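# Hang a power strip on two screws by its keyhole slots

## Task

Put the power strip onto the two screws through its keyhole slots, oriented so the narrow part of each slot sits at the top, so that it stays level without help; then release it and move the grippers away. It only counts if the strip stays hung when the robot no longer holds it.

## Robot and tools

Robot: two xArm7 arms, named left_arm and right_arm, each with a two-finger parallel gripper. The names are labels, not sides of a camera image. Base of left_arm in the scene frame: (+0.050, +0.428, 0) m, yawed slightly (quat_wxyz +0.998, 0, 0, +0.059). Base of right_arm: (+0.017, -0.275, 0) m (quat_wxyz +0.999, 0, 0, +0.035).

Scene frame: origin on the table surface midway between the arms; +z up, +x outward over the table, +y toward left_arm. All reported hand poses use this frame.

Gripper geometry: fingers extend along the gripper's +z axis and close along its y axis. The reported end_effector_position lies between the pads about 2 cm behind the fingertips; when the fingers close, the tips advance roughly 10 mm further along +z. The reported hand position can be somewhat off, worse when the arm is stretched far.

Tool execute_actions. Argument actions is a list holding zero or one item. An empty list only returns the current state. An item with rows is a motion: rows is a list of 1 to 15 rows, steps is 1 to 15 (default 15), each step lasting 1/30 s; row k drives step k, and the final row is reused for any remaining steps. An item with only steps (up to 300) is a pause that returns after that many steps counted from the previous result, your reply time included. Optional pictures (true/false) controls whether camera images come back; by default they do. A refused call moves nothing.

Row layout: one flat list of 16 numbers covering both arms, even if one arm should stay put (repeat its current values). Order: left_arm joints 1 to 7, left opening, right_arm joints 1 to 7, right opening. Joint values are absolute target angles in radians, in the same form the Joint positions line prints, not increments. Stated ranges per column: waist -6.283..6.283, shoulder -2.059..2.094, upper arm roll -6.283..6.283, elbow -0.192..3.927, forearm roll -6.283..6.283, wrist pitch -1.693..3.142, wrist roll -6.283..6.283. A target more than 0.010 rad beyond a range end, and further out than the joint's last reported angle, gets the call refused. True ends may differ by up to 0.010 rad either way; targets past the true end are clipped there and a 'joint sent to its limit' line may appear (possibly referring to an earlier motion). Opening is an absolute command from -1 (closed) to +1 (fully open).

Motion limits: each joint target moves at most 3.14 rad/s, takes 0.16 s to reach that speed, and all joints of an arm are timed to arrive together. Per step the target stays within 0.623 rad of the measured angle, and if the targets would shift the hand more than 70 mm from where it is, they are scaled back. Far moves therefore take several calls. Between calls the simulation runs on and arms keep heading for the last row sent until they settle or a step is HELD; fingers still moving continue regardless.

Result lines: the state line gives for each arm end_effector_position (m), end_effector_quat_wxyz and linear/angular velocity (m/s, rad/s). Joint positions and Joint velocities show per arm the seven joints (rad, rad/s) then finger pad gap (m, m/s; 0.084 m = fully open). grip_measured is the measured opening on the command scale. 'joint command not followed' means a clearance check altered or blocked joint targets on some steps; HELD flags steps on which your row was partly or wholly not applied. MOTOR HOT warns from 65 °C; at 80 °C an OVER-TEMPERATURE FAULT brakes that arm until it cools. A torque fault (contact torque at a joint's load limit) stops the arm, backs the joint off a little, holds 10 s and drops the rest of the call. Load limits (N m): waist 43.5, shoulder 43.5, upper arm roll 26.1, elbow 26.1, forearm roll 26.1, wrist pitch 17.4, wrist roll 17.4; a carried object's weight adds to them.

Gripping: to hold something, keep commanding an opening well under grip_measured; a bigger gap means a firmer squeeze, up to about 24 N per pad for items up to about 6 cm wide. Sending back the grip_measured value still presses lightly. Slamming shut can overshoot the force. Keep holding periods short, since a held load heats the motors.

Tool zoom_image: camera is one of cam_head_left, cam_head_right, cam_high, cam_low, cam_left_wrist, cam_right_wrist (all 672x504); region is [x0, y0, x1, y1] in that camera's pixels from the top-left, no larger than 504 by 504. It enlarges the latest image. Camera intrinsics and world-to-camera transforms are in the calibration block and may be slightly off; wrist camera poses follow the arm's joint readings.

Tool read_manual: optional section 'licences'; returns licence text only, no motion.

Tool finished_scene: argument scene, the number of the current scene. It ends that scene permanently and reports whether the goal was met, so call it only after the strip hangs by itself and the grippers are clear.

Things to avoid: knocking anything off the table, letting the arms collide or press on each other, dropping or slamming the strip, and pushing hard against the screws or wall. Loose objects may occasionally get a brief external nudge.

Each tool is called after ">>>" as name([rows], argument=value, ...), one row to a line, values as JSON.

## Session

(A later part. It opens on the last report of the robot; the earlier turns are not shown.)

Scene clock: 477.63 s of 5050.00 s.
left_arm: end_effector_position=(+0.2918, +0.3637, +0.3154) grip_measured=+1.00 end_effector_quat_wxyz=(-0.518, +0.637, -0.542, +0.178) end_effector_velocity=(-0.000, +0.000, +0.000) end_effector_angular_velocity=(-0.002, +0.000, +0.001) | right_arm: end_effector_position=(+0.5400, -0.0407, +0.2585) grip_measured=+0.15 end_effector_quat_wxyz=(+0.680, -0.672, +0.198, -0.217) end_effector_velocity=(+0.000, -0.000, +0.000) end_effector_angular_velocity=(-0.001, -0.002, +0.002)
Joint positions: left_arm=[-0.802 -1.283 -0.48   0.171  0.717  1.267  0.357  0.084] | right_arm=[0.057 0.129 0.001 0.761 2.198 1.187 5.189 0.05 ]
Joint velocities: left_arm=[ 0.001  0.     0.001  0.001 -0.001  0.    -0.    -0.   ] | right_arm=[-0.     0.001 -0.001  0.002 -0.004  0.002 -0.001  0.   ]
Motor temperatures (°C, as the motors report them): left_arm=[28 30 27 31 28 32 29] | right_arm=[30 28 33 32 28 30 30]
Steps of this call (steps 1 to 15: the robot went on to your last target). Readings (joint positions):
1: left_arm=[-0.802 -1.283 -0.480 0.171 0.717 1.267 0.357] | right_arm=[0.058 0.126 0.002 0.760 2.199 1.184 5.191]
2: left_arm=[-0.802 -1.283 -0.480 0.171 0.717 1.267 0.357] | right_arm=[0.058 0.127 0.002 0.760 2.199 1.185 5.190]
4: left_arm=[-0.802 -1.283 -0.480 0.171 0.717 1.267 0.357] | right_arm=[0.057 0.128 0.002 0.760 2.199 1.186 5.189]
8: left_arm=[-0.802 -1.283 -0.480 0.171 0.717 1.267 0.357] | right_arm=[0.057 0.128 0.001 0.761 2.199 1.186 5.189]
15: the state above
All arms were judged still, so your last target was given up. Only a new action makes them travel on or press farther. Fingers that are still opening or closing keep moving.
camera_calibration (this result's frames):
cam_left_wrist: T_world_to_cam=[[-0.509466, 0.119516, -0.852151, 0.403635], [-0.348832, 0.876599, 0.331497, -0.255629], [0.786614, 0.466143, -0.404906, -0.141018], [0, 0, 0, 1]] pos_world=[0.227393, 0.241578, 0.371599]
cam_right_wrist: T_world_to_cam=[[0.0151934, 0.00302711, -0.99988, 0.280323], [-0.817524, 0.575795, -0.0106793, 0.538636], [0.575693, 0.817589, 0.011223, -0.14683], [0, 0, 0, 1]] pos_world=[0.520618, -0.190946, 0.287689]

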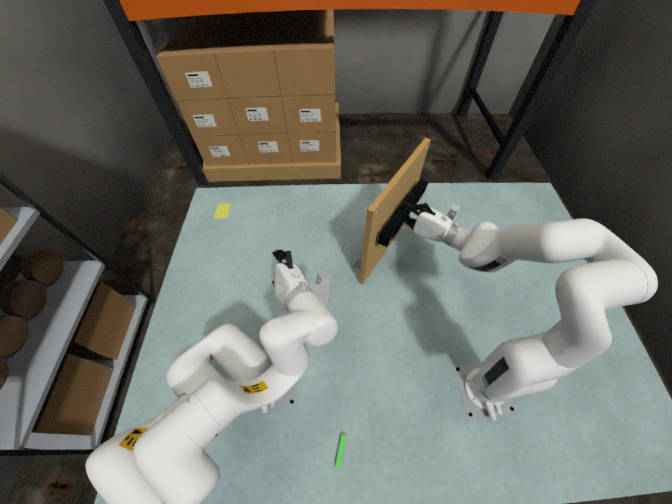

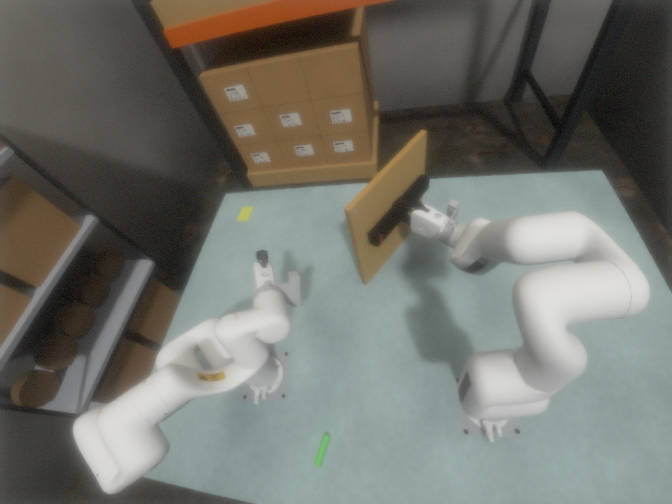

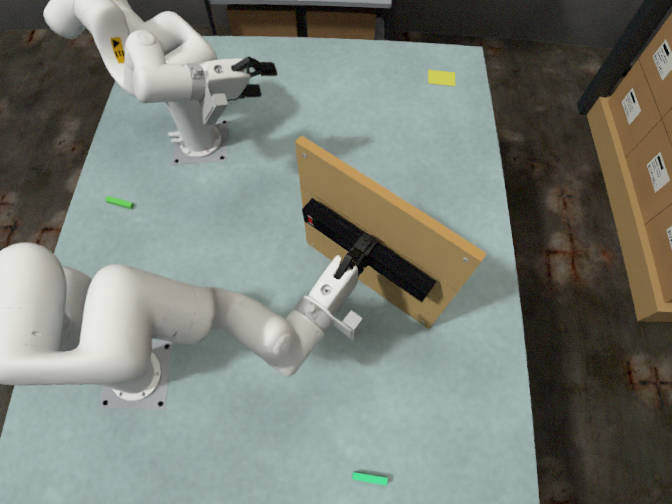

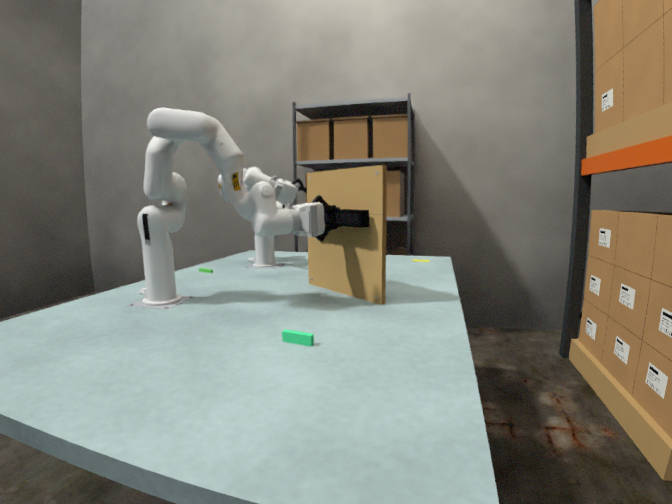

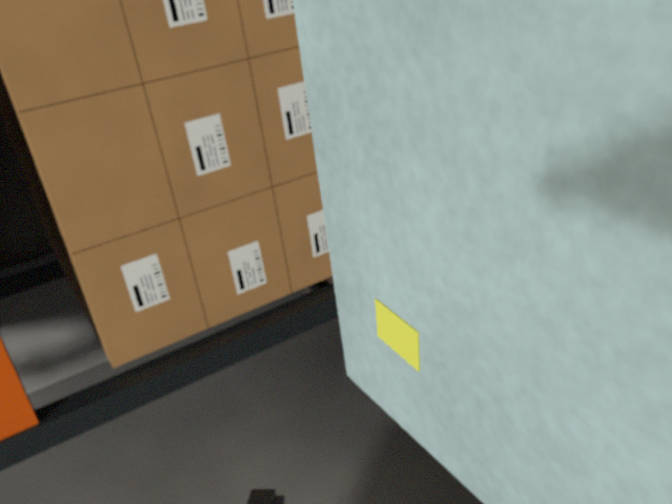

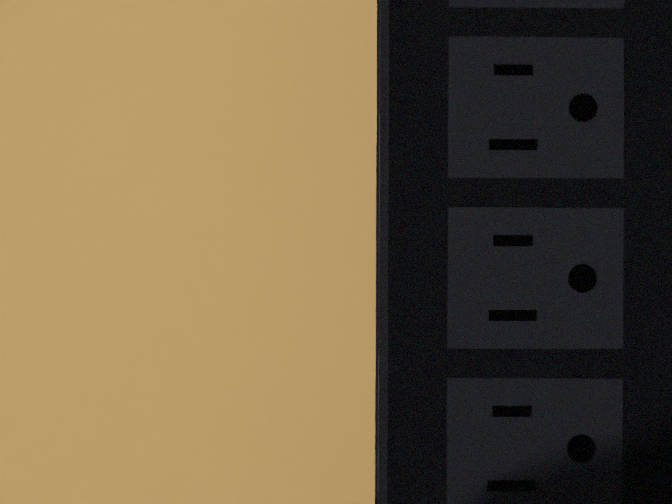

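>>> execute_actions([
  {"rows":[[-0.802,-1.283,-0.48,0.171,0.717,1.267,0.357,1,0.0599,0.0967,0,0.7515,2.19,1.1523,5.222,-1],[-0.802,-1.283,-0.48,0.171,0.717,1.267,0.357,1,0.0599,0.0967,0,0.7515,2.19,1.1523,5.222,-1],[-0.802,-1.283,-0.48,0.171,0.717,1.267,0.357,1,0.0599,0.0967,0,0.7515,2.19,1.1523,5.222,-1],[-0.802,-1.283,-0.48,0.171,0.717,1.267,0.357,1,0.0599,0.0967,0,0.7515,2.19,1.1523,5.222,-1],[-0.802,-1.283,-0.48,0.171,0.717,1.267,0.357,1,0.0599,0.0967,0,0.7515,2.19,1.1523,5.222,-1],[-0.802,-1.283,-0.48,0.171,0.717,1.267,0.357,1,0.0599,0.0967,0,0.7515,2.19,1.1523,5.222,-1],[-0.802,-1.283,-0.48,0.171,0.717,1.267,0.357,1,0.0512,0.0839,0,0.7422,2.181,1.1549,5.2267,-1]],"steps":15},
], pictures=false)

>>> execute_actions([
  {"steps":12},
])

>>> zoom_image(camera="cam_high", region=[290, 180, 450, 310])

>>> zoom_image(camera="cam_head_left", region=[350, 170, 440, 270])

Scene clock: 524.67 s of 5050.00 s.
left_arm: end_effector_position=(+0.2918, +0.3637, +0.3154) grip_measured=+1.00 end_effector_quat_wxyz=(-0.518, +0.637, -0.542, +0.178) end_effector_velocity=(+0.000, +0.000, -0.000) end_effector_angular_velocity=(+0.000, +0.001, +0.000) | right_arm: end_effector_position=(+0.5337, -0.0464, +0.2598) grip_measured=+0.16 end_effector_quat_wxyz=(+0.672, -0.679, +0.208, -0.210) end_effector_velocity=(+0.003, -0.004, +0.012) end_effector_angular_velocity=(+0.009, -0.018, -0.006)
Joint positions: left_arm=[-0.802 -1.283 -0.48   0.171  0.717  1.267  0.357  0.084] | right_arm=[0.052 0.089 0.001 0.737 2.179 1.152 5.226 0.051]
Joint velocities: left_arm=[-0.    -0.     0.001 -0.001  0.     0.     0.001  0.   ] | right_arm=[-0.006 -0.017 -0.004  0.003 -0.001  0.006  0.006 -0.006]
Motor temperatures (°C, as the motors report them): left_arm=[28 30 27 31 28 32 29] | right_arm=[30 27 32 30 28 31 30]
Steps of this call (steps 1 to 90: nothing new was sent; then 43.53 s passed at rest; steps 91 to 105: all 15 steps of this action). Readings (joint positions):
91: left_arm=[-0.802 -1.283 -0.480 0.171 0.717 1.267 0.357] | right_arm=[0.057 0.130 0.000 0.761 2.198 1.187 5.189]
92: left_arm=[-0.802 -1.283 -0.480 0.171 0.717 1.267 0.357] | right_arm=[0.057 0.127 0.000 0.761 2.197 1.184 5.193]
94: left_arm=[-0.802 -1.283 -0.480 0.171 0.717 1.267 0.357] | right_arm=[0.059 0.115 0.000 0.756 2.192 1.165 5.208]
98: left_arm=[-0.802 -1.283 -0.480 0.171 0.717 1.267 0.357] | right_arm=[0.059 0.103 0.001 0.746 2.187 1.152 5.220]
105: the state above

Scene clock: 525.07 s of 5050.00 s.
left_arm: end_effector_position=(+0.2918, +0.3637, +0.3154) grip_measured=+1.00 end_effector_quat_wxyz=(-0.518, +0.637, -0.542, +0.178) end_effector_velocity=(-0.000, -0.000, +0.000) end_effector_angular_velocity=(-0.000, -0.001, -0.001) | right_arm: end_effector_position=(+0.5353, -0.0466, +0.2649) grip_measured=+0.14 end_effector_quat_wxyz=(+0.674, -0.676, +0.206, -0.213) end_effector_velocity=(+0.004, -0.005, +0.006) end_effector_angular_velocity=(+0.004, -0.010, -0.012)
Joint positions: left_arm=[-0.802 -1.283 -0.48   0.171  0.717  1.267  0.357  0.084] | right_arm=[0.052 0.084 0.001 0.742 2.181 1.155 5.227 0.05 ]
Joint velocities: left_arm=[-0.001 -0.001 -0.     0.001  0.     0.001  0.     0.   ] | right_arm=[-0.004 -0.005 -0.006  0.006  0.003  0.001  0.001  0.   ]
Motor temperatures (°C, as the motors report them): left_arm=[28 30 27 32 28 32 29] | right_arm=[30 27 32 30 28 31 30]
Steps of this call (steps 1 to 12: the robot went on to your last target). Readings (joint positions):
1: left_arm=[-0.802 -1.283 -0.480 0.171 0.717 1.267 0.357] | right_arm=[0.052 0.088 0.001 0.738 2.179 1.152 5.226]
2: left_arm=[-0.802 -1.283 -0.480 0.171 0.717 1.267 0.357] | right_arm=[0.052 0.088 0.001 0.738 2.179 1.152 5.226]
4: left_arm=[-0.802 -1.283 -0.480 0.171 0.717 1.267 0.357] | right_arm=[0.052 0.087 0.001 0.739 2.180 1.153 5.226]
8: left_arm=[-0.802 -1.283 -0.480 0.171 0.717 1.267 0.357] | right_arm=[0.052 0.086 0.001 0.740 2.180 1.154 5.226]
12: the state above
camera_calibration (this result's frames):
cam_left_wrist: T_world_to_cam=[[-0.509466, 0.119516, -0.85215, 0.403635], [-0.348832, 0.876599, 0.331497, -0.255629], [0.786614, 0.466144, -0.404906, -0.141018], [0, 0, 0, 1]] pos_world=[0.227393, 0.241578, 0.371599]
cam_right_wrist: T_world_to_cam=[[-0.00569795, -0.00609527, -0.999965, 0.297662], [-0.813707, 0.581274, 0.00109348, 0.533398], [0.581247, 0.813685, -0.00827184, -0.13732], [0, 0, 0, 1]] pos_world=[0.515542, -0.196501, 0.295933]

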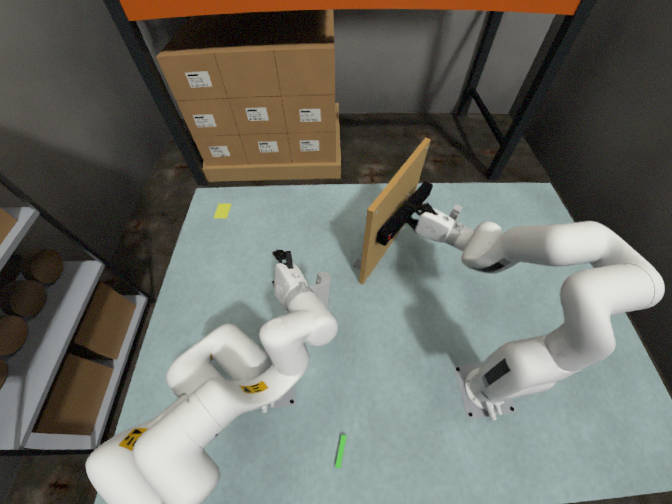

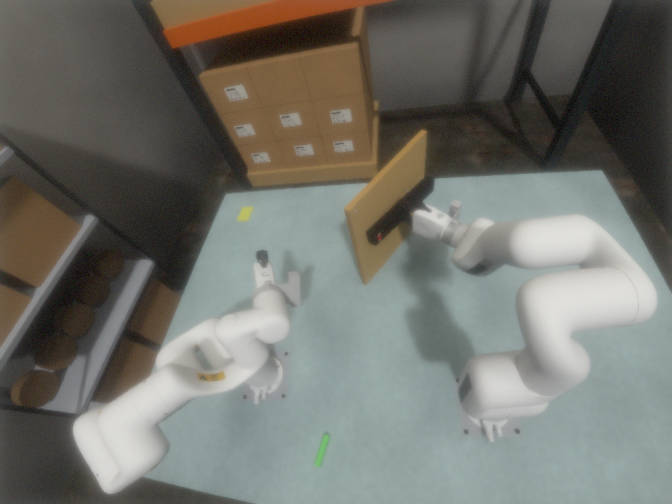

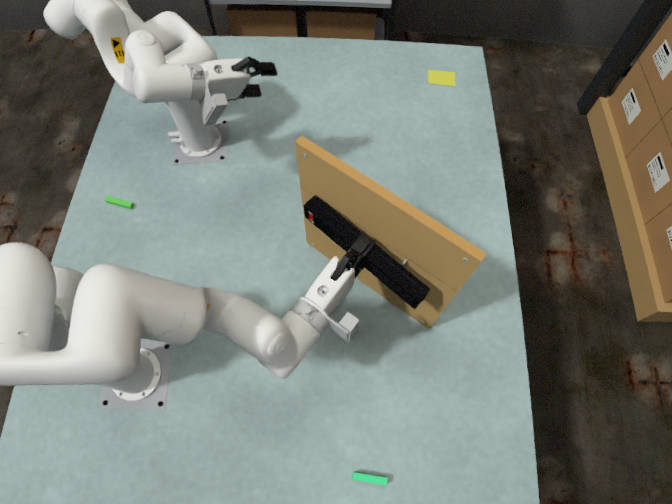

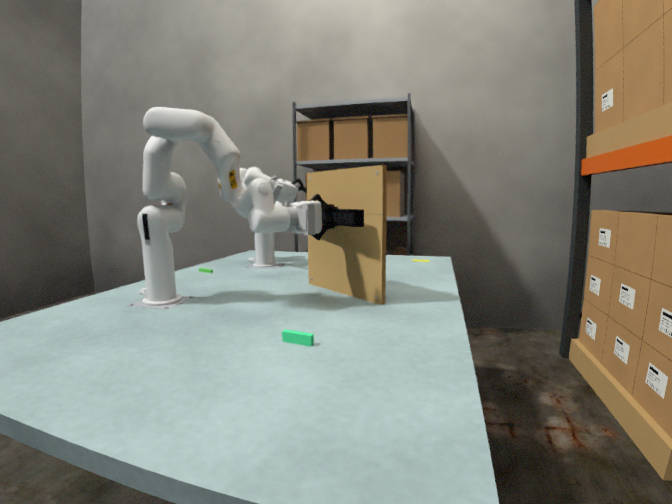

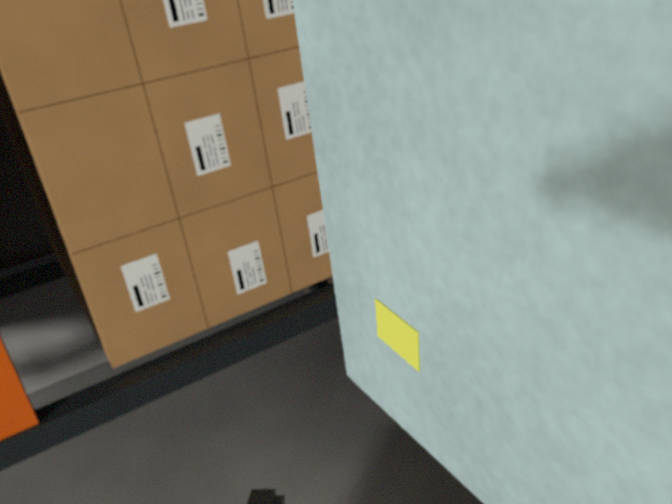

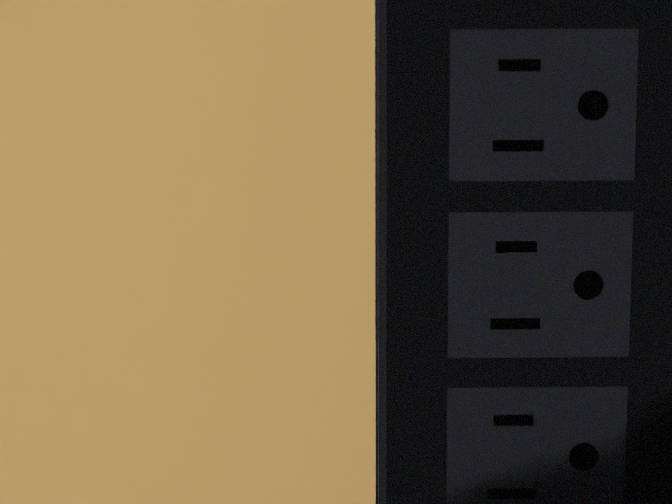

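Region (290, 180, 450, 310) of cam_high's 672x504 image, scaled by 3.150, with more detail than that image has; it fills the top 410 rows of this view, and the rest is white.

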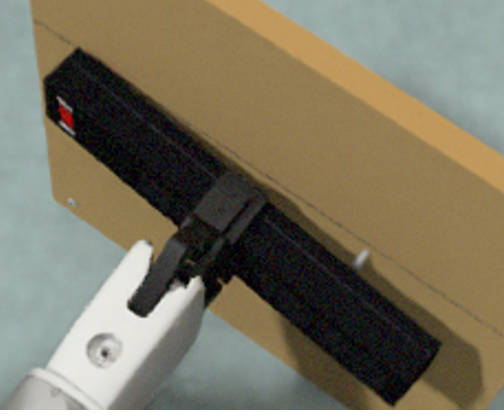

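Region (350, 170, 440, 270) of cam_head_left's 672x504 image, scaled by 5.040, with more detail than that image has; it fills the left 454 columns of this view, and the rest is white.

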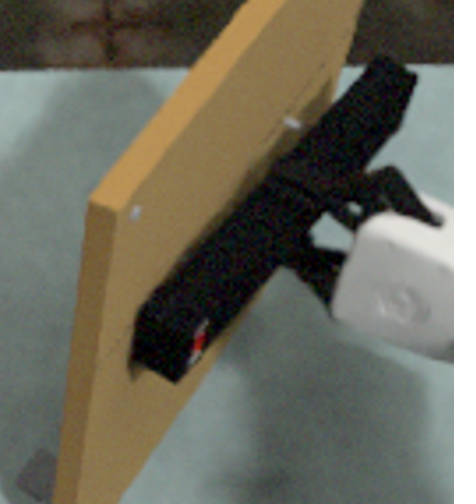

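>>> execute_actions([
  {"rows":[[-0.802,-1.283,-0.48,0.171,0.717,1.267,0.357,1,0.0558,0.0875,0,0.7468,2.185,1.152,5.2267,-0.5],[-0.802,-1.283,-0.48,0.171,0.717,1.267,0.357,1,0.0558,0.0875,0,0.7468,2.185,1.152,5.2267,-0.5],[-0.802,-1.283,-0.48,0.171,0.717,1.267,0.357,1,0.0558,0.0875,0,0.7468,2.185,1.152,5.2267,-0.5],[-0.802,-1.283,-0.48,0.171,0.717,1.267,0.357,1,0.0604,0.0911,0,0.7515,2.189,1.1492,5.2267,-0.5],[-0.802,-1.283,-0.48,0.171,0.717,1.267,0.357,1,0.0604,0.0911,0,0.7515,2.189,1.1492,5.2267,-0.5],[-0.802,-1.283,-0.48,0.171,0.717,1.267,0.357,1,0.0604,0.0911,0,0.7515,2.189,1.1492,5.2267,-0.5],[-0.802,-1.283,-0.48,0.171,0.717,1.267,0.357,1,0.065,0.0947,0,0.7561,2.193,1.1463,5.2267,-0.5],[-0.802,-1.283,-0.48,0.171,0.717,1.267,0.357,1,0.065,0.0947,0,0.7561,2.193,1.1463,5.2267,-0.5],[-0.802,-1.283,-0.48,0.171,0.717,1.267,0.357,1,0.065,0.0947,0,0.7561,2.193,1.1463,5.2267,-0.5],[-0.802,-1.283,-0.48,0.171,0.717,1.267,0.357,1,0.0696,0.0983,0,0.7608,2.197,1.1435,5.2267,-0.5]],"steps":15},
], pictures=false)

>>> execute_actions([
  {"steps":12},
])

>>> zoom_image(camera="cam_high", region=[290, 180, 450, 310])

>>> zoom_image(camera="cam_head_left", region=[350, 170, 440, 270])

Scene clock: 540.30 s of 5050.00 s.
left_arm: end_effector_position=(+0.2918, +0.3637, +0.3154) grip_measured=+1.00 end_effector_quat_wxyz=(-0.518, +0.637, -0.542, +0.178) end_effector_velocity=(-0.000, -0.000, +0.000) end_effector_angular_velocity=(-0.000, -0.001, +0.000) | right_arm: end_effector_position=(+0.5395, -0.0405, +0.2655) grip_measured=+0.14 end_effector_quat_wxyz=(+0.675, -0.676, +0.207, -0.213) end_effector_velocity=(+0.003, +0.004, -0.000) end_effector_angular_velocity=(+0.002, +0.003, -0.002)
Joint positions: left_arm=[-0.802 -1.283 -0.48   0.171  0.717  1.267  0.357  0.084] | right_arm=[ 0.068  0.097 -0.     0.76   2.196  1.144  5.227  0.05 ]
Joint velocities: left_arm=[ 0.001 -0.    -0.001  0.001 -0.    -0.    -0.     0.   ] | right_arm=[ 0.013  0.009 -0.001  0.011  0.012 -0.008  0.    -0.   ]
Motor temperatures (°C, as the motors report them): left_arm=[28 30 27 32 28 32 29] | right_arm=[30 27 32 31 28 30 30]
Steps of this call (steps 1 to 15: the robot went on to your last target; steps 16 to 90: nothing new was sent; then 11.73 s passed at rest; steps 91 to 105: all 15 steps of this action). Readings (joint positions):
91: left_arm=[-0.802 -1.283 -0.480 0.171 0.717 1.267 0.357] | right_arm=[0.051 0.084 -0.000 0.742 2.181 1.155 5.227]
92: left_arm=[-0.802 -1.283 -0.480 0.171 0.717 1.267 0.357] | right_arm=[0.052 0.085 -0.000 0.743 2.182 1.154 5.227]
94: left_arm=[-0.802 -1.283 -0.480 0.171 0.717 1.267 0.357] | right_arm=[0.054 0.086 -0.000 0.745 2.184 1.153 5.227]
98: left_arm=[-0.802 -1.283 -0.480 0.171 0.717 1.267 0.357] | right_arm=[0.060 0.091 0.000 0.751 2.189 1.150 5.227]
105: the state above

Scene clock: 540.70 s of 5050.00 s.
left_arm: end_effector_position=(+0.2918, +0.3637, +0.3154) grip_measured=+1.00 end_effector_quat_wxyz=(-0.518, +0.637, -0.542, +0.178) end_effector_velocity=(-0.000, +0.000, -0.000) end_effector_angular_velocity=(-0.001, +0.002, +0.001) | right_arm: end_effector_position=(+0.5398, -0.0401, +0.2655) grip_measured=+0.14 end_effector_quat_wxyz=(+0.675, -0.676, +0.207, -0.213) end_effector_velocity=(+0.000, +0.000, +0.001) end_effector_angular_velocity=(+0.001, -0.001, -0.000)
Joint positions: left_arm=[-0.802 -1.283 -0.48   0.171  0.717  1.267  0.357  0.084] | right_arm=[ 0.07   0.098 -0.     0.761  2.197  1.144  5.227  0.05 ]
Joint velocities: left_arm=[ 0.     0.     0.001 -0.    -0.001  0.001  0.    -0.   ] | right_arm=[ 0.001 -0.    -0.001  0.001  0.001  0.001 -0.    -0.   ]
Motor temperatures (°C, as the motors report them): left_arm=[28 30 27 32 28 32 29] | right_arm=[30 27 32 31 28 30 30]
Steps of this call (steps 1 to 12: the robot went on to your last target). Readings (joint positions):
1: left_arm=[-0.802 -1.283 -0.480 0.171 0.717 1.267 0.357] | right_arm=[0.069 0.098 -0.000 0.760 2.196 1.144 5.227]
2: left_arm=[-0.802 -1.283 -0.480 0.171 0.717 1.267 0.357] | right_arm=[0.069 0.098 -0.000 0.760 2.196 1.144 5.227]
4: left_arm=[-0.802 -1.283 -0.480 0.171 0.717 1.267 0.357] | right_arm=[0.069 0.098 -0.000 0.760 2.197 1.144 5.227]
8: left_arm=[-0.802 -1.283 -0.480 0.171 0.717 1.267 0.357] | right_arm=[0.069 0.098 -0.000 0.761 2.197 1.144 5.227]
12: the state above
camera_calibration (this result's frames):
cam_left_wrist: T_world_to_cam=[[-0.509466, 0.119516, -0.85215, 0.403635], [-0.348832, 0.876599, 0.331497, -0.255629], [0.786614, 0.466144, -0.404906, -0.141018], [0, 0, 0, 1]] pos_world=[0.227393, 0.241578, 0.371599]
cam_right_wrist: T_world_to_cam=[[-0.00733316, -0.00343646, -0.999967, 0.299294], [-0.812886, 0.582409, 0.00395972, 0.532088], [0.582377, 0.812888, -0.00706435, -0.146196], [0, 0, 0, 1]] pos_world=[0.519862, -0.190024, 0.296144]

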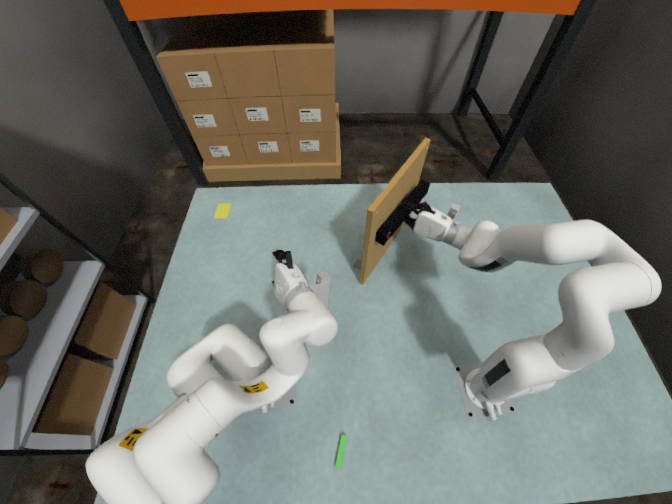

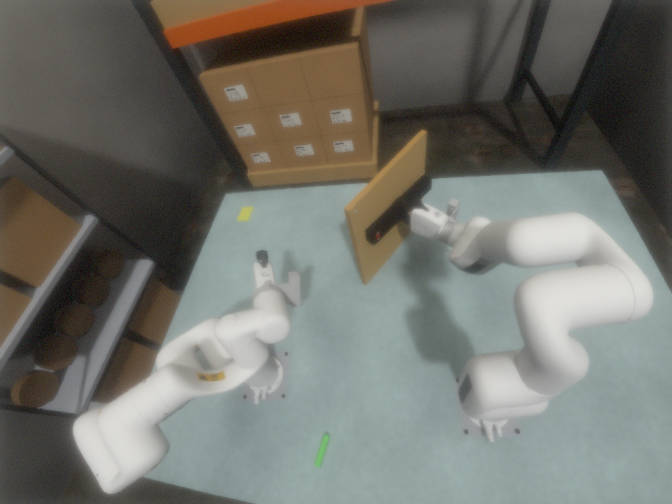

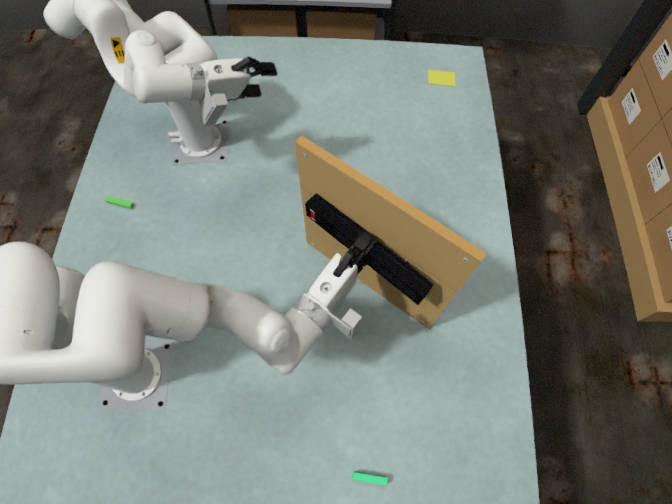

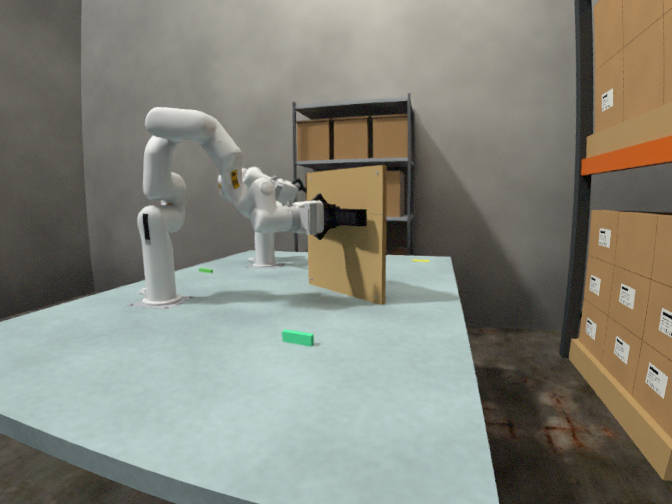

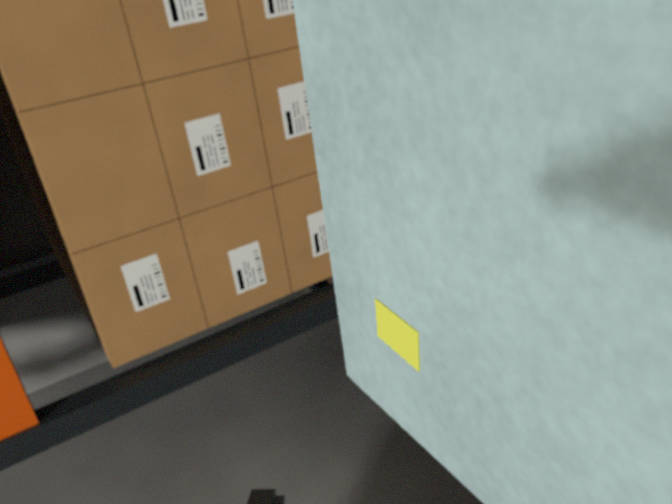

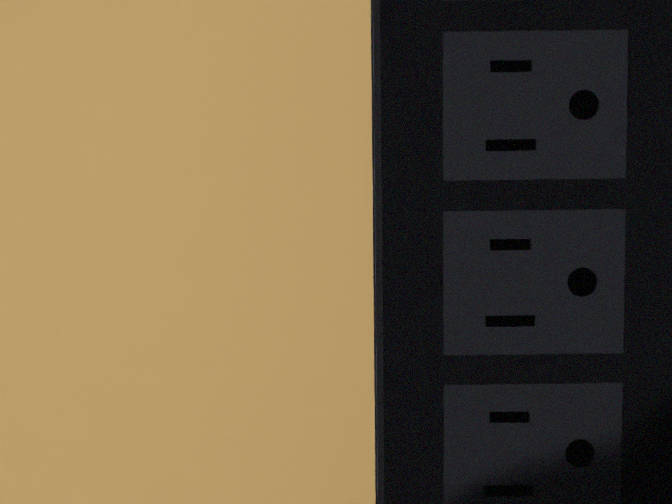

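Region (290, 180, 450, 310) of cam_high's 672x504 image, scaled by 3.150, with more detail than that image has; it fills the top 410 rows of this view, and the rest is white.

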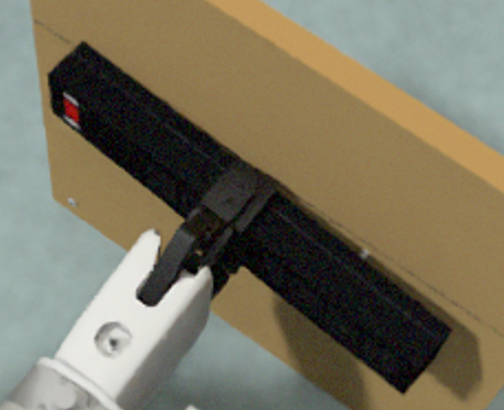

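Region (350, 170, 440, 270) of cam_head_left's 672x504 image, scaled by 5.040, with more detail than that image has; it fills the left 454 columns of this view, and the rest is white.

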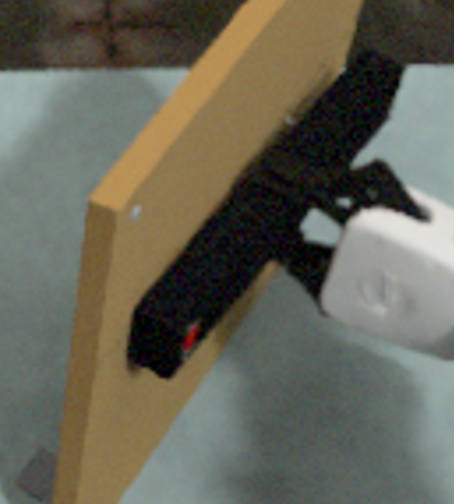

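>>> execute_actions([
  {"rows":[[-0.802,-1.283,-0.48,0.171,0.717,1.267,0.357,1,0.072,0.1022,0,0.763,2.199,1.1433,5.232,-0.5],[-0.802,-1.283,-0.48,0.171,0.717,1.267,0.357,1,0.072,0.1022,0,0.763,2.199,1.1433,5.232,-0.5],[-0.802,-1.283,-0.48,0.171,0.717,1.267,0.357,1,0.072,0.1022,0,0.763,2.199,1.1433,5.232,-0.5],[-0.802,-1.283,-0.48,0.171,0.717,1.267,0.357,1,0.072,0.1033,0,0.763,2.199,1.1439,5.236,-0.5],[-0.802,-1.283,-0.48,0.171,0.717,1.267,0.357,1,0.072,0.1033,0,0.763,2.199,1.1439,5.236,-0.5],[-0.802,-1.283,-0.48,0.171,0.717,1.267,0.357,1,0.072,0.1033,0,0.763,2.199,1.1439,5.236,-0.5],[-0.802,-1.283,-0.48,0.171,0.717,1.267,0.357,1,0.072,0.1043,0,0.763,2.2,1.1445,5.24,-0.5],[-0.802,-1.283,-0.48,0.171,0.717,1.267,0.357,1,0.072,0.1043,0,0.763,2.2,1.1445,5.24,-0.5],[-0.802,-1.283,-0.48,0.171,0.717,1.267,0.357,1,0.072,0.1043,0,0.763,2.2,1.1445,5.24,-0.5],[-0.802,-1.283,-0.48,0.171,0.717,1.267,0.357,1,0.072,0.1054,0,0.763,2.2,1.1451,5.245,-0.5],[-0.802,-1.283,-0.48,0.171,0.717,1.267,0.357,1,0.072,0.1054,0,0.763,2.2,1.1451,5.245,-0.5],[-0.802,-1.283,-0.48,0.171,0.717,1.267,0.357,1,0.072,0.1064,0,0.763,2.2,1.1457,5.25,-0.5]],"steps":15},
], pictures=false)

>>> execute_actions([
  {"steps":12},
])

>>> zoom_image(camera="cam_high", region=[290, 180, 450, 310])

Scene clock: 570.70 s of 5050.00 s.
left_arm: end_effector_position=(+0.2918, +0.3637, +0.3154) grip_measured=+1.00 end_effector_quat_wxyz=(-0.518, +0.637, -0.542, +0.178) end_effector_velocity=(-0.000, +0.000, -0.000) end_effector_angular_velocity=(-0.000, +0.001, -0.000) | right_arm: end_effector_position=(+0.5401, -0.0388, +0.2630) grip_measured=+0.14 end_effector_quat_wxyz=(+0.677, -0.673, +0.216, -0.204) end_effector_velocity=(-0.000, +0.000, -0.003) end_effector_angular_velocity=(+0.022, +0.034, +0.002)
Joint positions: left_arm=[-0.802 -1.283 -0.48   0.171  0.717  1.267  0.357  0.084] | right_arm=[ 0.072  0.106 -0.     0.763  2.2    1.145  5.247  0.05 ]
Joint velocities: left_arm=[-0.001 -0.     0.    -0.001 -0.    -0.     0.     0.   ] | right_arm=[-0.001  0.007  0.    -0.001  0.     0.005  0.035  0.   ]
Motor temperatures (°C, as the motors report them): left_arm=[28 30 27 32 28 32 29] | right_arm=[30 28 32 32 28 30 30]
Steps of this call (steps 1 to 15: the robot went on to your last target; steps 16 to 90: nothing new was sent; then 26.50 s passed at rest; steps 91 to 105: all 15 steps of this action). Readings (joint positions):
91: left_arm=[-0.802 -1.283 -0.480 0.171 0.717 1.267 0.357] | right_arm=[0.070 0.098 0.000 0.761 2.197 1.144 5.227]
92: left_arm=[-0.802 -1.283 -0.480 0.171 0.717 1.267 0.357] | right_arm=[0.070 0.099 -0.000 0.761 2.197 1.143 5.228]
94: left_arm=[-0.802 -1.283 -0.480 0.171 0.717 1.267 0.357] | right_arm=[0.071 0.101 -0.000 0.762 2.198 1.143 5.230]
98: left_arm=[-0.802 -1.283 -0.480 0.171 0.717 1.267 0.357] | right_arm=[0.072 0.103 -0.000 0.763 2.199 1.144 5.235]
105: the state above

Scene clock: 571.10 s of 5050.00 s.
left_arm: end_effector_position=(+0.2918, +0.3637, +0.3154) grip_measured=+1.00 end_effector_quat_wxyz=(-0.518, +0.637, -0.542, +0.178) end_effector_velocity=(-0.000, +0.000, +0.000) end_effector_angular_velocity=(-0.000, -0.000, +0.001) | right_arm: end_effector_position=(+0.5401, -0.0387, +0.2628) grip_measured=+0.14 end_effector_quat_wxyz=(+0.678, -0.673, +0.217, -0.202) end_effector_velocity=(-0.000, +0.001, +0.000) end_effector_angular_velocity=(+0.000, -0.000, +0.003)
Joint positions: left_arm=[-0.802 -1.283 -0.48   0.171  0.717  1.267  0.357  0.084] | right_arm=[ 0.072  0.106 -0.     0.763  2.2    1.146  5.25   0.05 ]
Joint velocities: left_arm=[-0.    -0.001 -0.    -0.    -0.     0.001  0.     0.   ] | right_arm=[ 0.001  0.001  0.     0.001 -0.001  0.001  0.    -0.   ]
Motor temperatures (°C, as the motors report them): left_arm=[28 30 27 32 28 32 29] | right_arm=[30 28 32 32 28 30 30]
Steps of this call (steps 1 to 12: the robot went on to your last target). Readings (joint positions):
1: left_arm=[-0.802 -1.283 -0.480 0.171 0.717 1.267 0.357] | right_arm=[0.072 0.106 -0.000 0.763 2.200 1.145 5.248]
2: left_arm=[-0.802 -1.283 -0.480 0.171 0.717 1.267 0.357] | right_arm=[0.072 0.106 -0.000 0.763 2.200 1.145 5.249]
4: left_arm=[-0.802 -1.283 -0.480 0.171 0.717 1.267 0.357] | right_arm=[0.072 0.106 -0.000 0.763 2.200 1.146 5.249]
8: left_arm=[-0.802 -1.283 -0.480 0.171 0.717 1.267 0.357] | right_arm=[0.072 0.106 -0.000 0.763 2.200 1.146 5.250]
12: the state above
camera_calibration (this result's frames):
cam_left_wrist: T_world_to_cam=[[-0.509466, 0.119516, -0.85215, 0.403635], [-0.348832, 0.876599, 0.331497, -0.255629], [0.786614, 0.466144, -0.404906, -0.141018], [0, 0, 0, 1]] pos_world=[0.227393, 0.241578, 0.371599]
cam_right_wrist: T_world_to_cam=[[-0.0315952, 0.0122001, -0.999426, 0.310153], [-0.813148, 0.581131, 0.0328003, 0.524053], [0.581198, 0.813718, -0.00844046, -0.146499], [0, 0, 0, 1]] pos_world=[0.521077, -0.189118, 0.29155]

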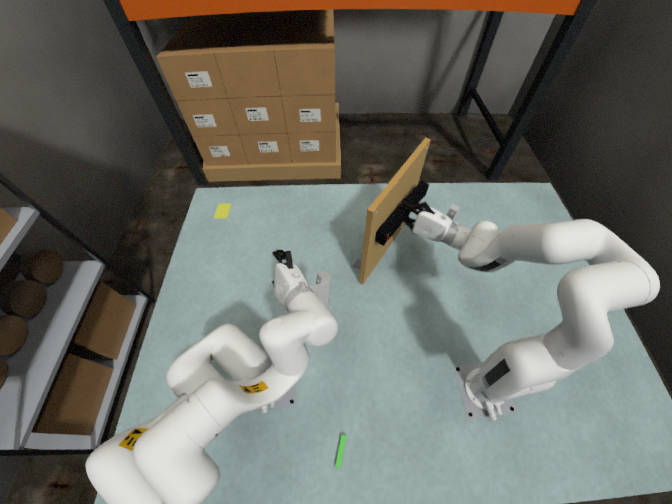

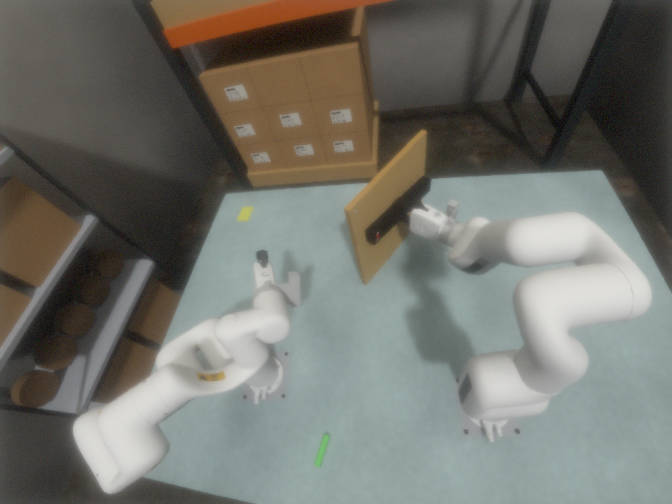

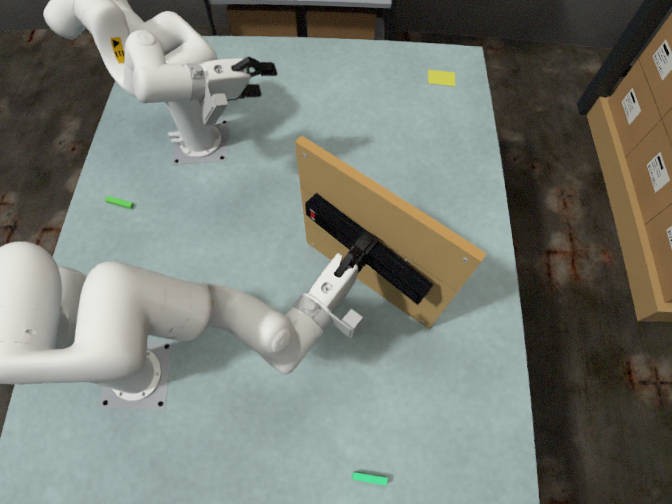

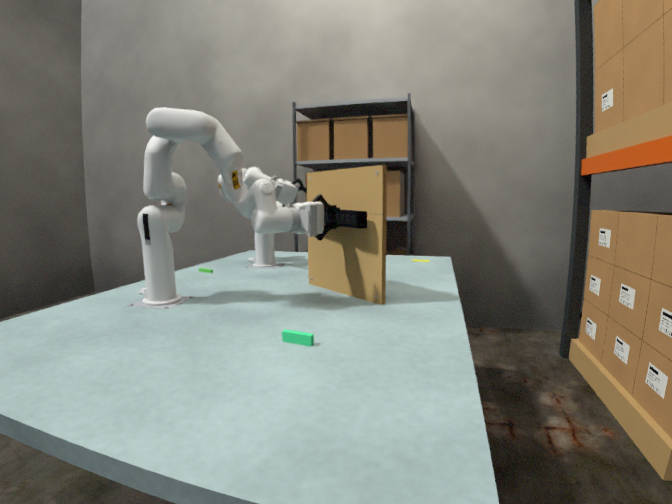

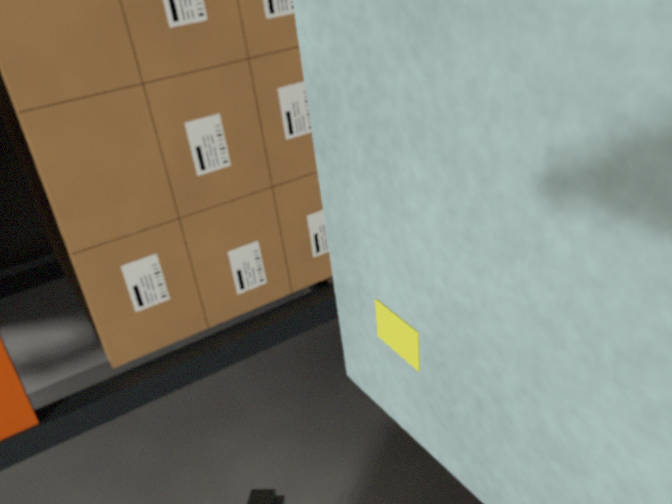

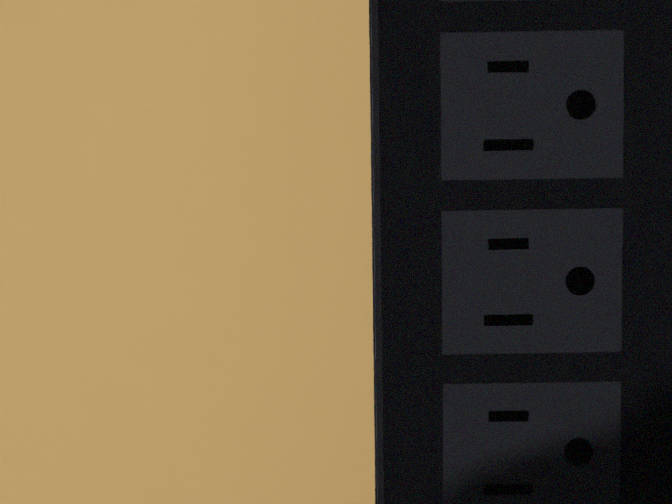

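Region (290, 180, 450, 310) of cam_high's 672x504 image, scaled by 3.150, with more detail than that image has; it fills the top 410 rows of this view, and the rest is white.

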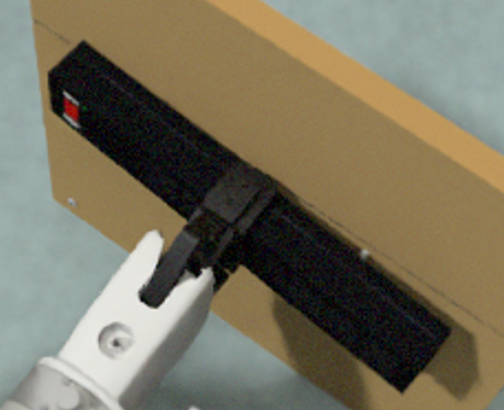

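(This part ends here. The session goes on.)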